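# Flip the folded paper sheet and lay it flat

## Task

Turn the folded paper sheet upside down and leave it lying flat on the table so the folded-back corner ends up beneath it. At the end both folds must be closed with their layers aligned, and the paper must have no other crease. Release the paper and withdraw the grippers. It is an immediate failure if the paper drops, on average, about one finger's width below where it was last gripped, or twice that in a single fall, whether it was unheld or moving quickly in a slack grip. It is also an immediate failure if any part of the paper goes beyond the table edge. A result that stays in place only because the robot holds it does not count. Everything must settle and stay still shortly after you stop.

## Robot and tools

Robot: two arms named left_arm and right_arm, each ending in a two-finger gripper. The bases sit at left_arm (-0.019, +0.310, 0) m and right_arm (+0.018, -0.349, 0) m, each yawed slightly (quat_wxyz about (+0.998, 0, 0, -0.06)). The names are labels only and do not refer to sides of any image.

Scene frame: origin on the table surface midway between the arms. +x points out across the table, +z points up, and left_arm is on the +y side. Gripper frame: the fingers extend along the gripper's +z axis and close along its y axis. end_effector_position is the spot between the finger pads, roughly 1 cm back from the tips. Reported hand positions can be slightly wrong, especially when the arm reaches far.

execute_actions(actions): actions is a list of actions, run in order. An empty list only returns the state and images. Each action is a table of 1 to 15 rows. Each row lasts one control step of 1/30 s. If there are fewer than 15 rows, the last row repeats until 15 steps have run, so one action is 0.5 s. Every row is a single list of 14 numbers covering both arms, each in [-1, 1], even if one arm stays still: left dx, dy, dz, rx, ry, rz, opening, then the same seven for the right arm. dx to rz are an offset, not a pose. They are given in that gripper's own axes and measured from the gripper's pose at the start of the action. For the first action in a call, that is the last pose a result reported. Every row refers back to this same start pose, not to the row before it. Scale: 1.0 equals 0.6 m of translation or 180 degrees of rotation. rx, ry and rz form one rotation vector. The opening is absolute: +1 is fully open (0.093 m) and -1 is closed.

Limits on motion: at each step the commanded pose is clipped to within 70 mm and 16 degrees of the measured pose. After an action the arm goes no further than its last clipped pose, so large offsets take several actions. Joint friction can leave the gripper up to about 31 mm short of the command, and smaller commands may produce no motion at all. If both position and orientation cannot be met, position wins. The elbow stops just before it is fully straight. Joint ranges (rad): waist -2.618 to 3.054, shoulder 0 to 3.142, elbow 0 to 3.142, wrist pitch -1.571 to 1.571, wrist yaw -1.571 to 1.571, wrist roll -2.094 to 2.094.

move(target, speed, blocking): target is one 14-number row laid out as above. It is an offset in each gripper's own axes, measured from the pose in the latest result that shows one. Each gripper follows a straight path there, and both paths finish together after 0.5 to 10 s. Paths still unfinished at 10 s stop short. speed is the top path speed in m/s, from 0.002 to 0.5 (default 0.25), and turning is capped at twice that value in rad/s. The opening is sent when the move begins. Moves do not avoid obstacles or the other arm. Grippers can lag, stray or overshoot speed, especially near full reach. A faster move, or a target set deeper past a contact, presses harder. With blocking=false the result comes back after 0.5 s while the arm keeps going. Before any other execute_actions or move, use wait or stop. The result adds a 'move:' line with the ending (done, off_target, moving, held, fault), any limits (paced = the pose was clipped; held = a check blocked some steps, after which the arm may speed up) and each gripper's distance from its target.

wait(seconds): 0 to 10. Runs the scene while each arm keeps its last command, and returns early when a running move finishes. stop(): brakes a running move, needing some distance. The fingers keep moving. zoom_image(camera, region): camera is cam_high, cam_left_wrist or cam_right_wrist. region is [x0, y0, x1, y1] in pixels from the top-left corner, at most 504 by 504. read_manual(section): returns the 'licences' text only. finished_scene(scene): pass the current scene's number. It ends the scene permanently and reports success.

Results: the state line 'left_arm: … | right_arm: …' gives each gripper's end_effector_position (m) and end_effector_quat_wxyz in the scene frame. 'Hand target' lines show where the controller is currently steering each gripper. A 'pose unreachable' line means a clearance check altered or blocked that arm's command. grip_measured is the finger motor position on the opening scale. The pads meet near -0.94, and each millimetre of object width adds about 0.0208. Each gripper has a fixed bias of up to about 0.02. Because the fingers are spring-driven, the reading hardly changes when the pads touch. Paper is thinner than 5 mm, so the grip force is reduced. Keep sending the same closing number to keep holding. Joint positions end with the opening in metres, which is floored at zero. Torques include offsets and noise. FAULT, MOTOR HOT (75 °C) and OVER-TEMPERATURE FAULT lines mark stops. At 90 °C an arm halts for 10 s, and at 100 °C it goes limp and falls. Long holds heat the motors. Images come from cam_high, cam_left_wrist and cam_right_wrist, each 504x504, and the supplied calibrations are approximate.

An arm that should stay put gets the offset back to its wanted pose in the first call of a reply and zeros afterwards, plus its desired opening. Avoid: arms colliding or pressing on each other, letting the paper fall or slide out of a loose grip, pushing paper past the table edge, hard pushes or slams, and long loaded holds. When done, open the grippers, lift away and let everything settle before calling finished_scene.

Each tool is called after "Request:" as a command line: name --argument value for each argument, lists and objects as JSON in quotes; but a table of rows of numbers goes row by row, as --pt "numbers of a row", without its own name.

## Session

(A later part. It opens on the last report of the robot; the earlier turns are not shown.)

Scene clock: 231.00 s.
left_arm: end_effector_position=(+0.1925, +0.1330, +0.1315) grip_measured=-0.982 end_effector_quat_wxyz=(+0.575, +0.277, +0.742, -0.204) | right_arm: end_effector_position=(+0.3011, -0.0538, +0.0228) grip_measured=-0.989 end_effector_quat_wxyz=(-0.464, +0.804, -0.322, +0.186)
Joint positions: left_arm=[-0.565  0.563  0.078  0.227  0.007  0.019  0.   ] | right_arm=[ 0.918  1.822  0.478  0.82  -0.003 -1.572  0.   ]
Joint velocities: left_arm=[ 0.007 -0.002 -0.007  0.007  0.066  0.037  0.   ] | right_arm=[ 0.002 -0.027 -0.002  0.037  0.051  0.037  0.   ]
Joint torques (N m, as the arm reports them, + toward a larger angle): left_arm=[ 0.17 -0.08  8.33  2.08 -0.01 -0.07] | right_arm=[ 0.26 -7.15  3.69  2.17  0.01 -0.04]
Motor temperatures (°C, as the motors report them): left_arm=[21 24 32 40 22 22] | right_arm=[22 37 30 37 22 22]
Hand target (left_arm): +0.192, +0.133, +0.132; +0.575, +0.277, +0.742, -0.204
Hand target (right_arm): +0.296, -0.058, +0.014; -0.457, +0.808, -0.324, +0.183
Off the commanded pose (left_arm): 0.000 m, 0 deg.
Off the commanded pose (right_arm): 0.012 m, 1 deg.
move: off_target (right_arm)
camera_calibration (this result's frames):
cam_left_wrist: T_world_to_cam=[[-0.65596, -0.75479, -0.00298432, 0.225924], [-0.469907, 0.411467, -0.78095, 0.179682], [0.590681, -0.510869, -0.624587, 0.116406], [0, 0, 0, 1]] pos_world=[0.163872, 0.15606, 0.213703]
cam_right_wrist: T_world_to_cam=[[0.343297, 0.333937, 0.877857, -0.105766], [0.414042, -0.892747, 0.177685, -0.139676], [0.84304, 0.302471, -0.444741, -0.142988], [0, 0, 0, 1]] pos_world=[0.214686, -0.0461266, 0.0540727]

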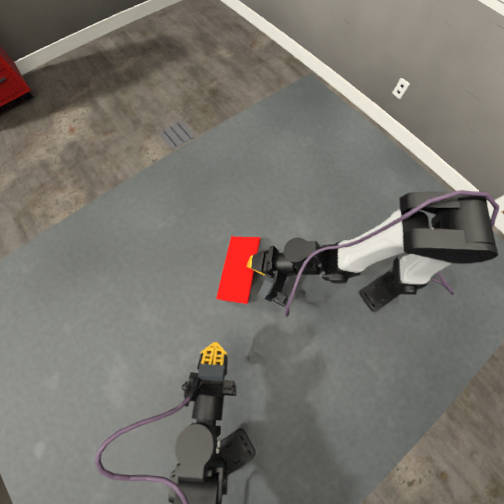

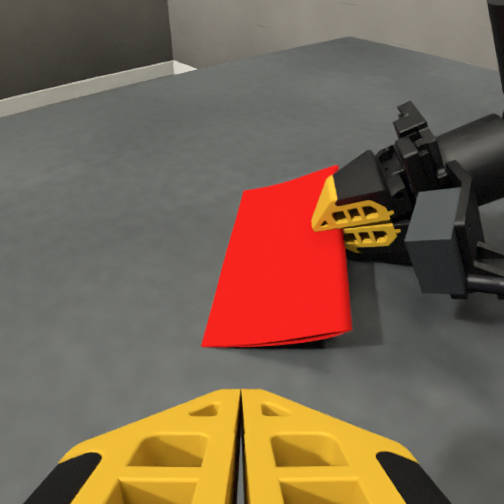

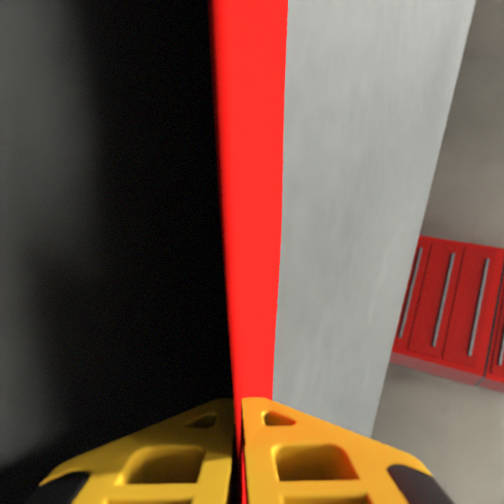

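Request:
move --target '[0.07,-0.002,0.333,0,0.253,0,-1, 0,0.017,0.01,-0.039,0,0,-1]' --speed 0.25

Scene clock: 242.43 s.
left_arm: end_effector_position=(+0.3317, +0.0167, +0.0410) grip_measured=-0.982 end_effector_quat_wxyz=(+0.250, +0.337, +0.904, -0.087) | right_arm: end_effector_position=(+0.2985, -0.0566, +0.0077) grip_measured=-0.989 end_effector_quat_wxyz=(-0.417, +0.829, -0.333, +0.167)
Joint positions: left_arm=[-0.571  1.911  1.207 -0.332 -0.002  0.019  0.   ] | right_arm=[ 0.918  1.812  0.532  0.641 -0.003 -1.573  0.   ]
Joint velocities: left_arm=[ 0.002  0.007  0.007 -0.051  0.037 -0.037  0.   ] | right_arm=[-0.002  0.007 -0.032 -0.066  0.11   0.066  0.   ]
Joint torques (N m, as the arm reports them, + toward a larger angle): left_arm=[-1.08 -9.38  8.74  1.25 -0.11 -0.1 ] | right_arm=[ 0.02 -9.17  7.77  1.54 -0.04 -0.05]
Motor temperatures (°C, as the motors report them): left_arm=[21 24 33 40 22 22] | right_arm=[22 36 29 38 22 22]
Hand target (left_arm): +0.330, +0.013, +0.037; +0.243, +0.340, +0.905, -0.081
Hand target (right_arm): +0.301, -0.054, +0.011; -0.415, +0.831, -0.333, +0.165
Off the commanded pose (left_arm): 0.002 m, 1 deg.
Off the commanded pose (right_arm): 0.005 m, 0 deg.
move: done
camera_calibration (this result's frames):
cam_left_wrist: T_world_to_cam=[[-0.652761, -0.75753, 0.00715946, 0.227734], [-0.752797, 0.647566, -0.118129, 0.285011], [0.0848499, -0.0824994, -0.992972, 0.0939177], [0, 0, 0, 1]] pos_world=[0.355242, -0.00430009, 0.125295]
cam_right_wrist: T_world_to_cam=[[0.411024, 0.404841, 0.816801, -0.106442], [0.430052, -0.876129, 0.217838, -0.142504], [0.803812, 0.26173, -0.534213, -0.136536], [0, 0, 0, 1]] pos_world=[0.214784, -0.0460246, 0.0450451]

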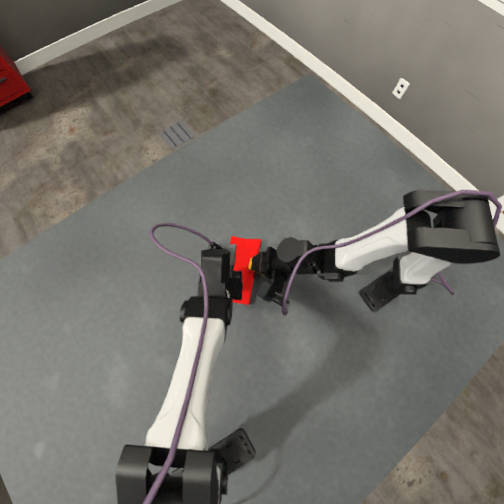

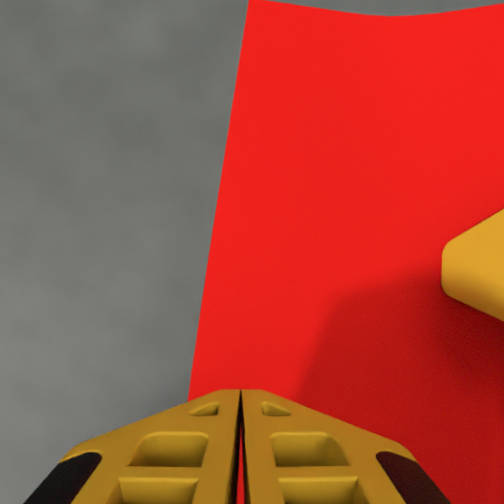

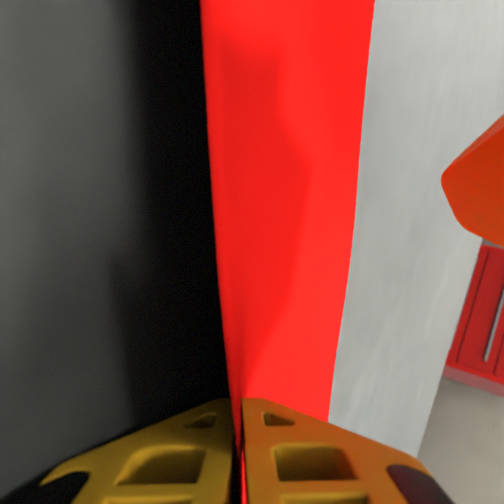

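Request:
move --target '[0.026,0,0.045,0,0,0,-1, 0,-0.012,0,0,0,0,-0.8]' --speed 0.05

Scene clock: 246.23 s.
left_arm: end_effector_position=(+0.3337, +0.0150, +0.0197) grip_measured=-0.982 end_effector_quat_wxyz=(+0.255, +0.337, +0.902, -0.089) | right_arm: end_effector_position=(+0.2998, -0.0553, +0.0105) grip_measured=-0.803 end_effector_quat_wxyz=(-0.422, +0.827, -0.331, +0.169)
Joint positions: left_arm=[-0.571  1.954  1.164 -0.234 -0.002  0.019  0.   ] | right_arm=[ 0.918  1.811  0.532  0.653 -0.003 -1.573  0.007]
Joint velocities: left_arm=[-0.007 -0.002 -0.007  0.037 -0.022 -0.051  0.   ] | right_arm=[ 0.007  0.002 -0.007  0.037 -0.007 -0.066  0.001]
Joint torques (N m, as the arm reports them, + toward a larger angle): left_arm=[ 0.12 -9.79  5.73  1.5  -0.01 -0.07] | right_arm=[ 0.05 -9.64  7.66  1.46 -0.02 -0.05]
Motor temperatures (°C, as the motors report them): left_arm=[21 25 33 39 22 22] | right_arm=[22 36 29 38 22 22]
Hand target (left_arm): +0.331, +0.017, +0.010; +0.250, +0.337, +0.904, -0.087
Hand target (right_arm): +0.301, -0.054, +0.014; -0.418, +0.829, -0.333, +0.167
Off the commanded pose (left_arm): 0.010 m, 1 deg.
Off the commanded pose (right_arm): 0.004 m, 1 deg.
move: done
camera_calibration (this result's frames):
cam_left_wrist: T_world_to_cam=[[-0.652829, -0.757473, 0.0069702, 0.227951], [-0.751596, 0.646562, -0.130618, 0.284962], [0.0944332, -0.0905102, -0.991408, 0.0694254], [0, 0, 0, 1]] pos_world=[0.356433, -0.00529575, 0.104461]
cam_right_wrist: T_world_to_cam=[[0.403643, 0.397174, 0.824212, -0.108026], [0.428112, -0.878144, 0.213502, -0.141985], [0.808574, 0.266677, -0.524492, -0.137675], [0, 0, 0, 1]] pos_world=[0.21571, -0.0450629, 0.0471413]

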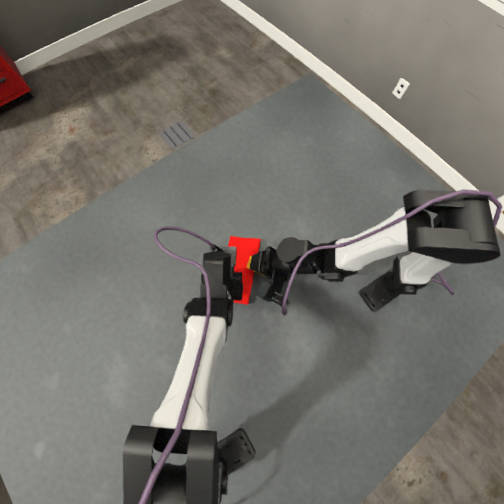

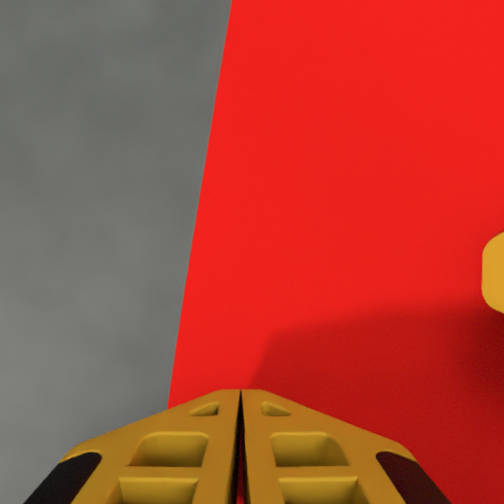

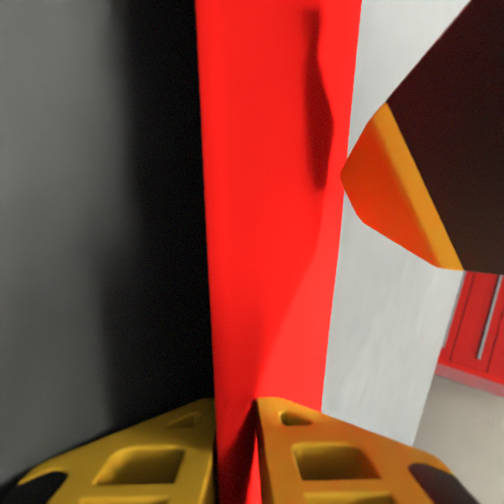

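Request:
move --target '[0.015,0,0.026,0,0,0,-1, 0,0,0,0,0,0,-0.8]' --speed 0.04

Request:
move --target '[0.008,0,0.014,0,0,0,-1, 0,0.035,-0.067,0,0,0,-0.8]' --speed 0.04

Scene clock: 250.27 s.
left_arm: end_effector_position=(+0.3368, +0.0124, +0.0136) grip_measured=-0.982 end_effector_quat_wxyz=(+0.264, +0.336, +0.900, -0.092) | right_arm: end_effector_position=(+0.2999, -0.0551, +0.0108) grip_measured=-0.802 end_effector_quat_wxyz=(-0.423, +0.826, -0.331, +0.170)
Joint positions: left_arm=[-0.571  1.972  1.152 -0.185 -0.002  0.019  0.   ] | right_arm=[ 0.918  1.811  0.532  0.654 -0.003 -1.573  0.007]
Joint velocities: left_arm=[-0.017 -0.002  0.012  0.007 -0.007  0.022  0.   ] | right_arm=[ 0.002  0.017  0.012 -0.022  0.066  0.051  0.001]
Joint torques (N m, as the arm reports them, + toward a larger angle): left_arm=[ 0.2  -9.66  5.55  1.57 -0.03 -0.07] | right_arm=[ 0.07 -8.51  5.92  1.89 -0.02 -0.05]
Motor temperatures (°C, as the motors report them): left_arm=[21 26 33 38 22 22] | right_arm=[22 37 29 38 22 22]
Hand target (left_arm): +0.334, +0.015, +0.002; +0.255, +0.337, +0.902, -0.089
Hand target (right_arm): +0.300, -0.055, +0.010; -0.422, +0.827, -0.331, +0.169
Off the commanded pose (left_arm): 0.012 m, 1 deg.
Off the commanded pose (right_arm): 0.000 m, 0 deg.
move: off_target (left_arm)
camera_calibration (this result's frames):
cam_left_wrist: T_world_to_cam=[[-0.652925, -0.757393, 0.00669296, 0.228089], [-0.749634, 0.644922, -0.148748, 0.287804], [0.108344, -0.102138, -0.988853, 0.0582859], [0, 0, 0, 1]] pos_world=[0.358358, -0.00690456, 0.0989197]
cam_right_wrist: T_world_to_cam=[[0.402771, 0.396267, 0.825075, -0.108194], [0.427887, -0.878378, 0.212989, -0.141916], [0.809128, 0.267253, -0.523342, -0.137828], [0, 0, 0, 1]] pos_world=[0.215821, -0.0449472, 0.0473634]

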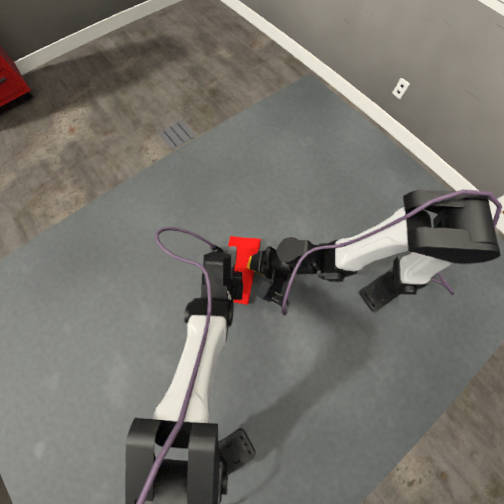

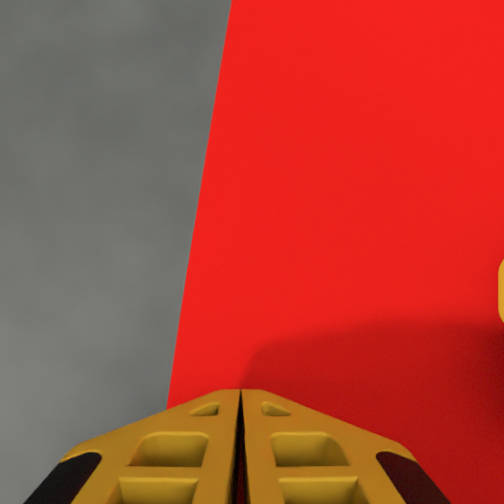

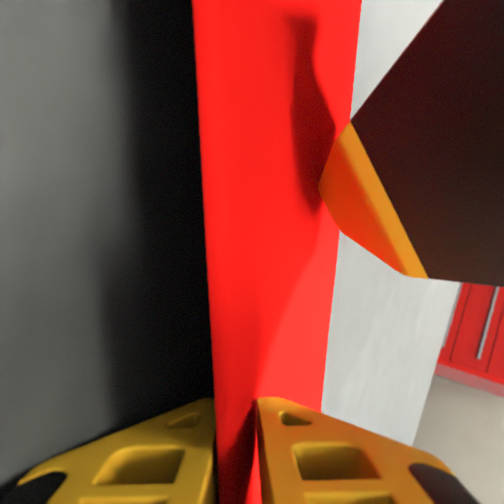

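Scene clock: 251.67 s.
left_arm: end_effector_position=(+0.3395, +0.0101, +0.0159) grip_measured=-0.982 end_effector_quat_wxyz=(+0.271, +0.335, +0.897, -0.095) | right_arm: end_effector_position=(+0.2729, -0.0831, +0.0163) grip_measured=-0.802 end_effector_quat_wxyz=(-0.422, +0.827, -0.332, +0.169)
Joint positions: left_arm=[-0.571  1.972  1.152 -0.167 -0.002  0.019  0.   ] | right_arm=[ 0.918  1.666  0.383  0.655 -0.003 -1.573  0.007]
Joint velocities: left_arm=[-0.007 -0.012  0.002 -0.022  0.007 -0.081  0.   ] | right_arm=[-0.007 -0.002  0.007 -0.007 -0.022  0.081  0.   ]
Joint torques (N m, as the arm reports them, + toward a larger angle): left_arm=[ 0.25 -9.72  5.74  1.57 -0.02 -0.06] | right_arm=[ 0.19 -8.43  3.87  1.98  0.   -0.05]
Motor temperatures (°C, as the motors report them): left_arm=[21 26 33 38 22 22] | right_arm=[22 37 29 38 22 22]
Hand target (left_arm): +0.337, +0.012, +0.004; +0.264, +0.336, +0.900, -0.092
Hand target (right_arm): +0.269, -0.087, +0.016; -0.423, +0.826, -0.331, +0.170
Off the commanded pose (left_arm): 0.012 m, 1 deg.
Off the commanded pose (right_arm): 0.006 m, 0 deg.
move: off_target (left_arm)
camera_calibration (this result's frames):
cam_left_wrist: T_world_to_cam=[[-0.653012, -0.757321, 0.006431, 0.22816], [-0.747563, 0.64319, -0.165699, 0.291179], [0.121351, -0.113011, -0.986155, 0.0556538], [0, 0, 0, 1]] pos_world=[0.359912, -0.0082036, 0.101664]
cam_right_wrist: T_world_to_cam=[[0.404079, 0.397626, 0.82378, -0.0910034], [0.428225, -0.878026, 0.213758, -0.156227], [0.808296, 0.266388, -0.525066, -0.105466], [0, 0, 0, 1]] pos_world=[0.18892, -0.072891, 0.052985]

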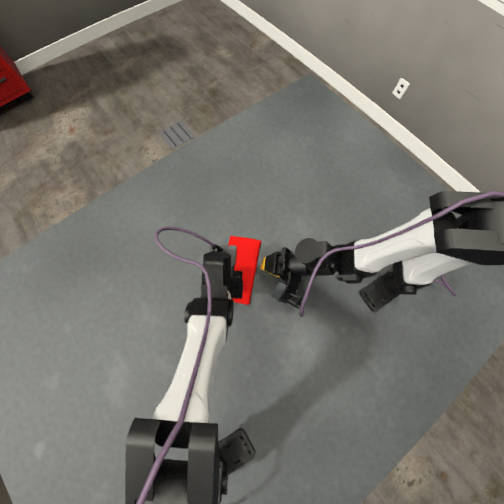

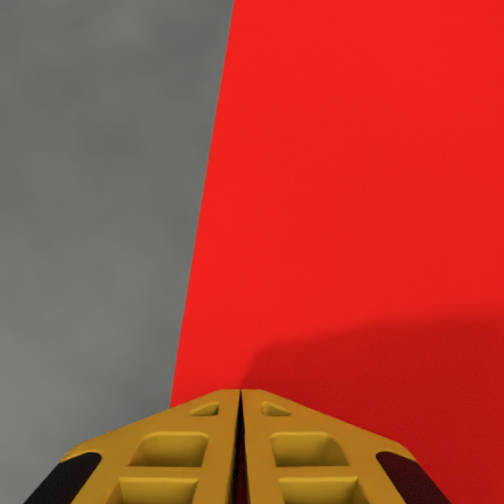

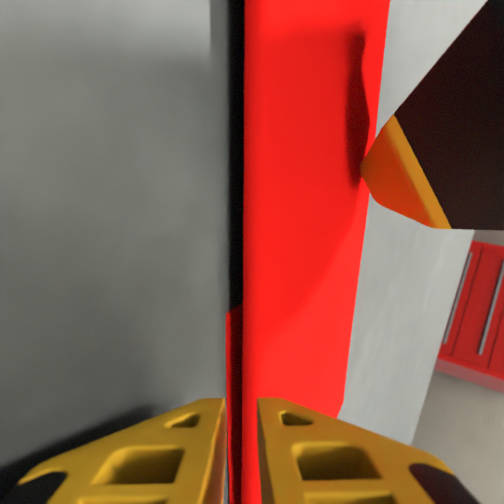

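Request:
move --target '[0.17,0,-0.337,0,-0.235,0,-1, 0,-0.1,-0.12,0.08,0.08,0.49,-0.8]' --speed 0.4

Scene clock: 258.97 s.
left_arm: end_effector_position=(+0.1925, +0.1353, +0.1367) grip_measured=-0.982 end_effector_quat_wxyz=(+0.581, +0.274, +0.738, -0.207) | right_arm: end_effector_position=(+0.2556, -0.1072, +0.0927) grip_measured=-0.802 end_effector_quat_wxyz=(+0.458, -0.296, +0.838, +0.030)
Joint positions: left_arm=[-0.551  0.531  0.081  0.209  0.02   0.019  0.   ] | right_arm=[1.148 1.284 0.513 0.049 0.501 0.124 0.007]
Joint velocities: left_arm=[ 0.007 -0.017  0.012 -0.051 -0.037 -0.022  0.   ] | right_arm=[ 0.002 -0.027 -0.017 -0.081 -0.11  -0.022  0.   ]
Joint torques (N m, as the arm reports them, + toward a larger angle): left_arm=[ 1.27 -1.64  7.27  1.97  0.08 -0.09] | right_arm=[ 0.75 -5.96 10.4   1.67  0.35 -0.01]
Motor temperatures (°C, as the motors report them): left_arm=[21 27 32 38 22 22] | right_arm=[22 36 29 38 22 22]
Hand target (left_arm): +0.191, +0.138, +0.132; +0.578, +0.274, +0.741, -0.207
Hand target (right_arm): +0.257, -0.101, +0.106; +0.469, -0.287, +0.834, +0.039
Off the commanded pose (left_arm): 0.009 m, 1 deg.
Off the commanded pose (right_arm): 0.016 m, 2 deg.
move: off_target (right_arm)
camera_calibration (this result's frames):
cam_left_wrist: T_world_to_cam=[[-0.654486, -0.756074, -0.000290308, 0.227219], [-0.462282, 0.400473, -0.791149, 0.184204], [0.598284, -0.517662, -0.611623, 0.118454], [0, 0, 0, 1]] pos_world=[0.162997, 0.159345, 0.218248]
cam_right_wrist: T_world_to_cam=[[0.497825, -0.838441, 0.221782, -0.238045], [-0.684791, -0.536928, -0.492717, 0.200285], [0.532195, 0.0934127, -0.841453, 0.0364618], [0, 0, 0, 1]] pos_world=[0.236253, -0.0954544, 0.182159]

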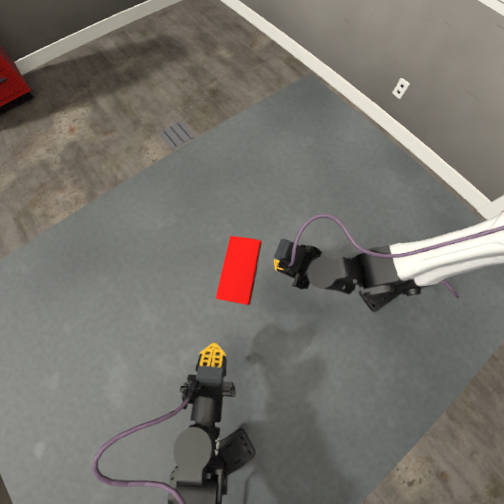

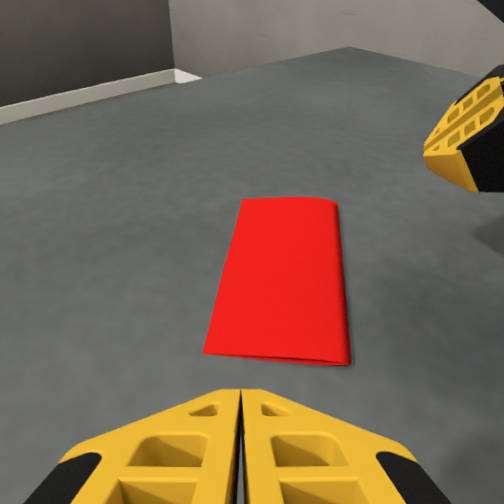

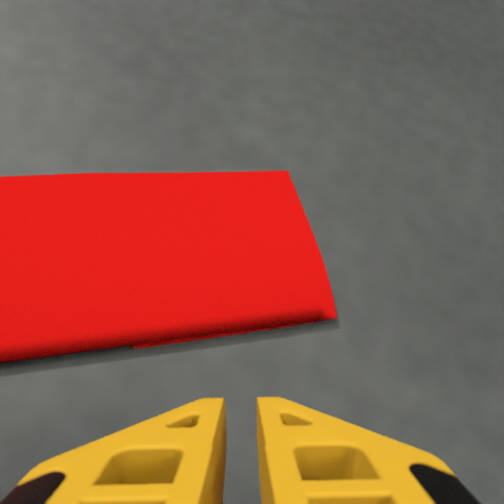

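Request:
zoom_image --camera "cam_right_wrist" --region '[0, 150, 360, 400]'

Request:
zoom_image --camera "cam_left_wrist" --region '[180, 180, 380, 380]'

Region (0, 150, 360, 400) of cam_right_wrist's 504x504 image, scaled by 1.400, with more detail than that image has; it fills the top 350 rows of this view, and the rest is white.

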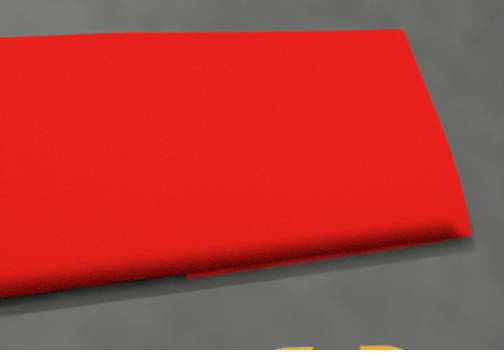

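Region (180, 180, 380, 380) of cam_left_wrist's 504x504 image, scaled by 2.520, with more detail than that image has.

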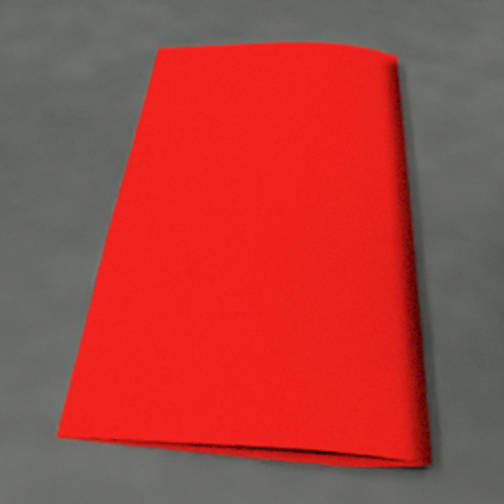

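Request:
move --target '[-0.13,0.13,0,0,0,0,-1, -0.15,-0.2,-0.08,0,0,0,-0.8]' --speed 0.4

Request:
finished_scene --scene 1

Scene clock: 266.83 s.
left_arm: end_effector_position=(+0.2552, +0.1812, +0.2106) grip_measured=-0.982 end_effector_quat_wxyz=(+0.585, +0.273, +0.736, -0.206) | right_arm: end_effector_position=(+0.3129, -0.1825, +0.2112) grip_measured=-0.802 end_effector_quat_wxyz=(+0.457, -0.291, +0.839, +0.035)
Joint positions: left_arm=[-0.033  0.758  0.415  0.073  0.52   0.153  0.   ] | right_arm=[ 0.697  1.059  0.852 -0.418  0.14  -0.157  0.007]
Joint velocities: left_arm=[-0.007 -0.007 -0.002  0.051  0.007  0.066  0.   ] | right_arm=[ 0.022  0.017 -0.007 -0.095 -0.007 -0.037 -0.   ]
Joint torques (N m, as the arm reports them, + toward a larger angle): left_arm=[ 1.42  0.29 10.07  1.87  0.16 -0.01] | right_arm=[-0.62 -1.98 11.48  1.86 -0.01 -0.15]
Motor temperatures (°C, as the motors report them): left_arm=[21 26 33 38 22 22] | right_arm=[22 36 30 38 22 22]
Hand target (left_arm): +0.258, +0.182, +0.212; +0.581, +0.274, +0.738, -0.206
Hand target (right_arm): +0.317, -0.182, +0.216; +0.456, -0.294, +0.839, +0.035
Off the commanded pose (left_arm): 0.003 m, 1 deg.
Off the commanded pose (right_arm): 0.010 m, 1 deg.
move: done
camera_calibration (this result's frames):
cam_left_wrist: T_world_to_cam=[[-0.652495, -0.757786, -0.00331448, 0.303423], [-0.456733, 0.396755, -0.796229, 0.253563], [0.604686, -0.518021, -0.604987, 0.146997], [0, 0, 0, 1]] pos_world=[0.224905, 0.205475, 0.291831]
cam_right_wrist: T_world_to_cam=[[0.495553, -0.843319, 0.207941, -0.353216], [-0.689664, -0.527568, -0.49602, 0.261369], [0.528006, 0.102394, -0.843045, 0.116023], [0, 0, 0, 1]] pos_world=[0.294033, -0.171864, 0.300905]

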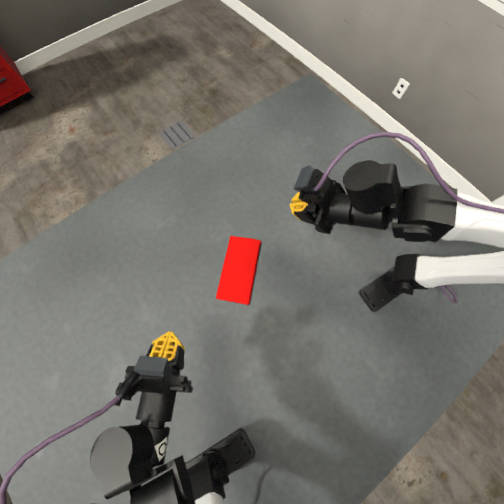

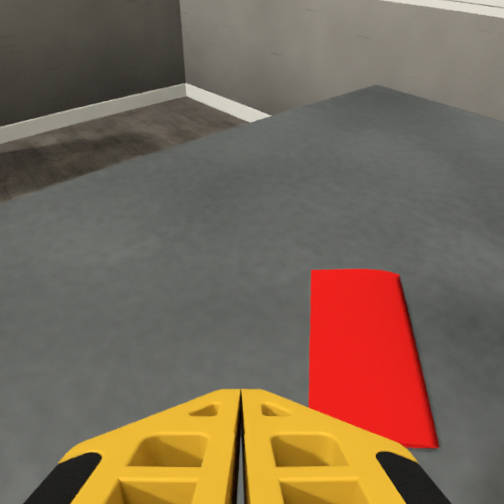

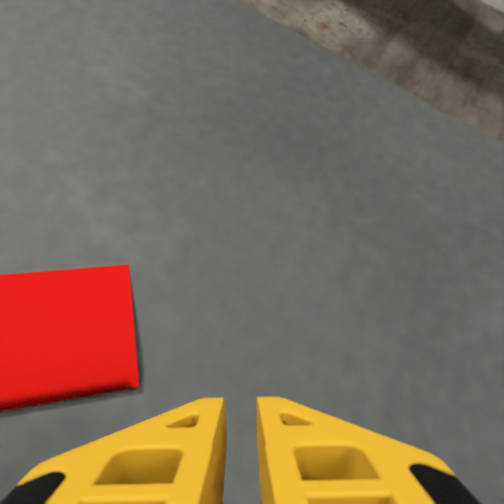

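The scene is finished: the task was done.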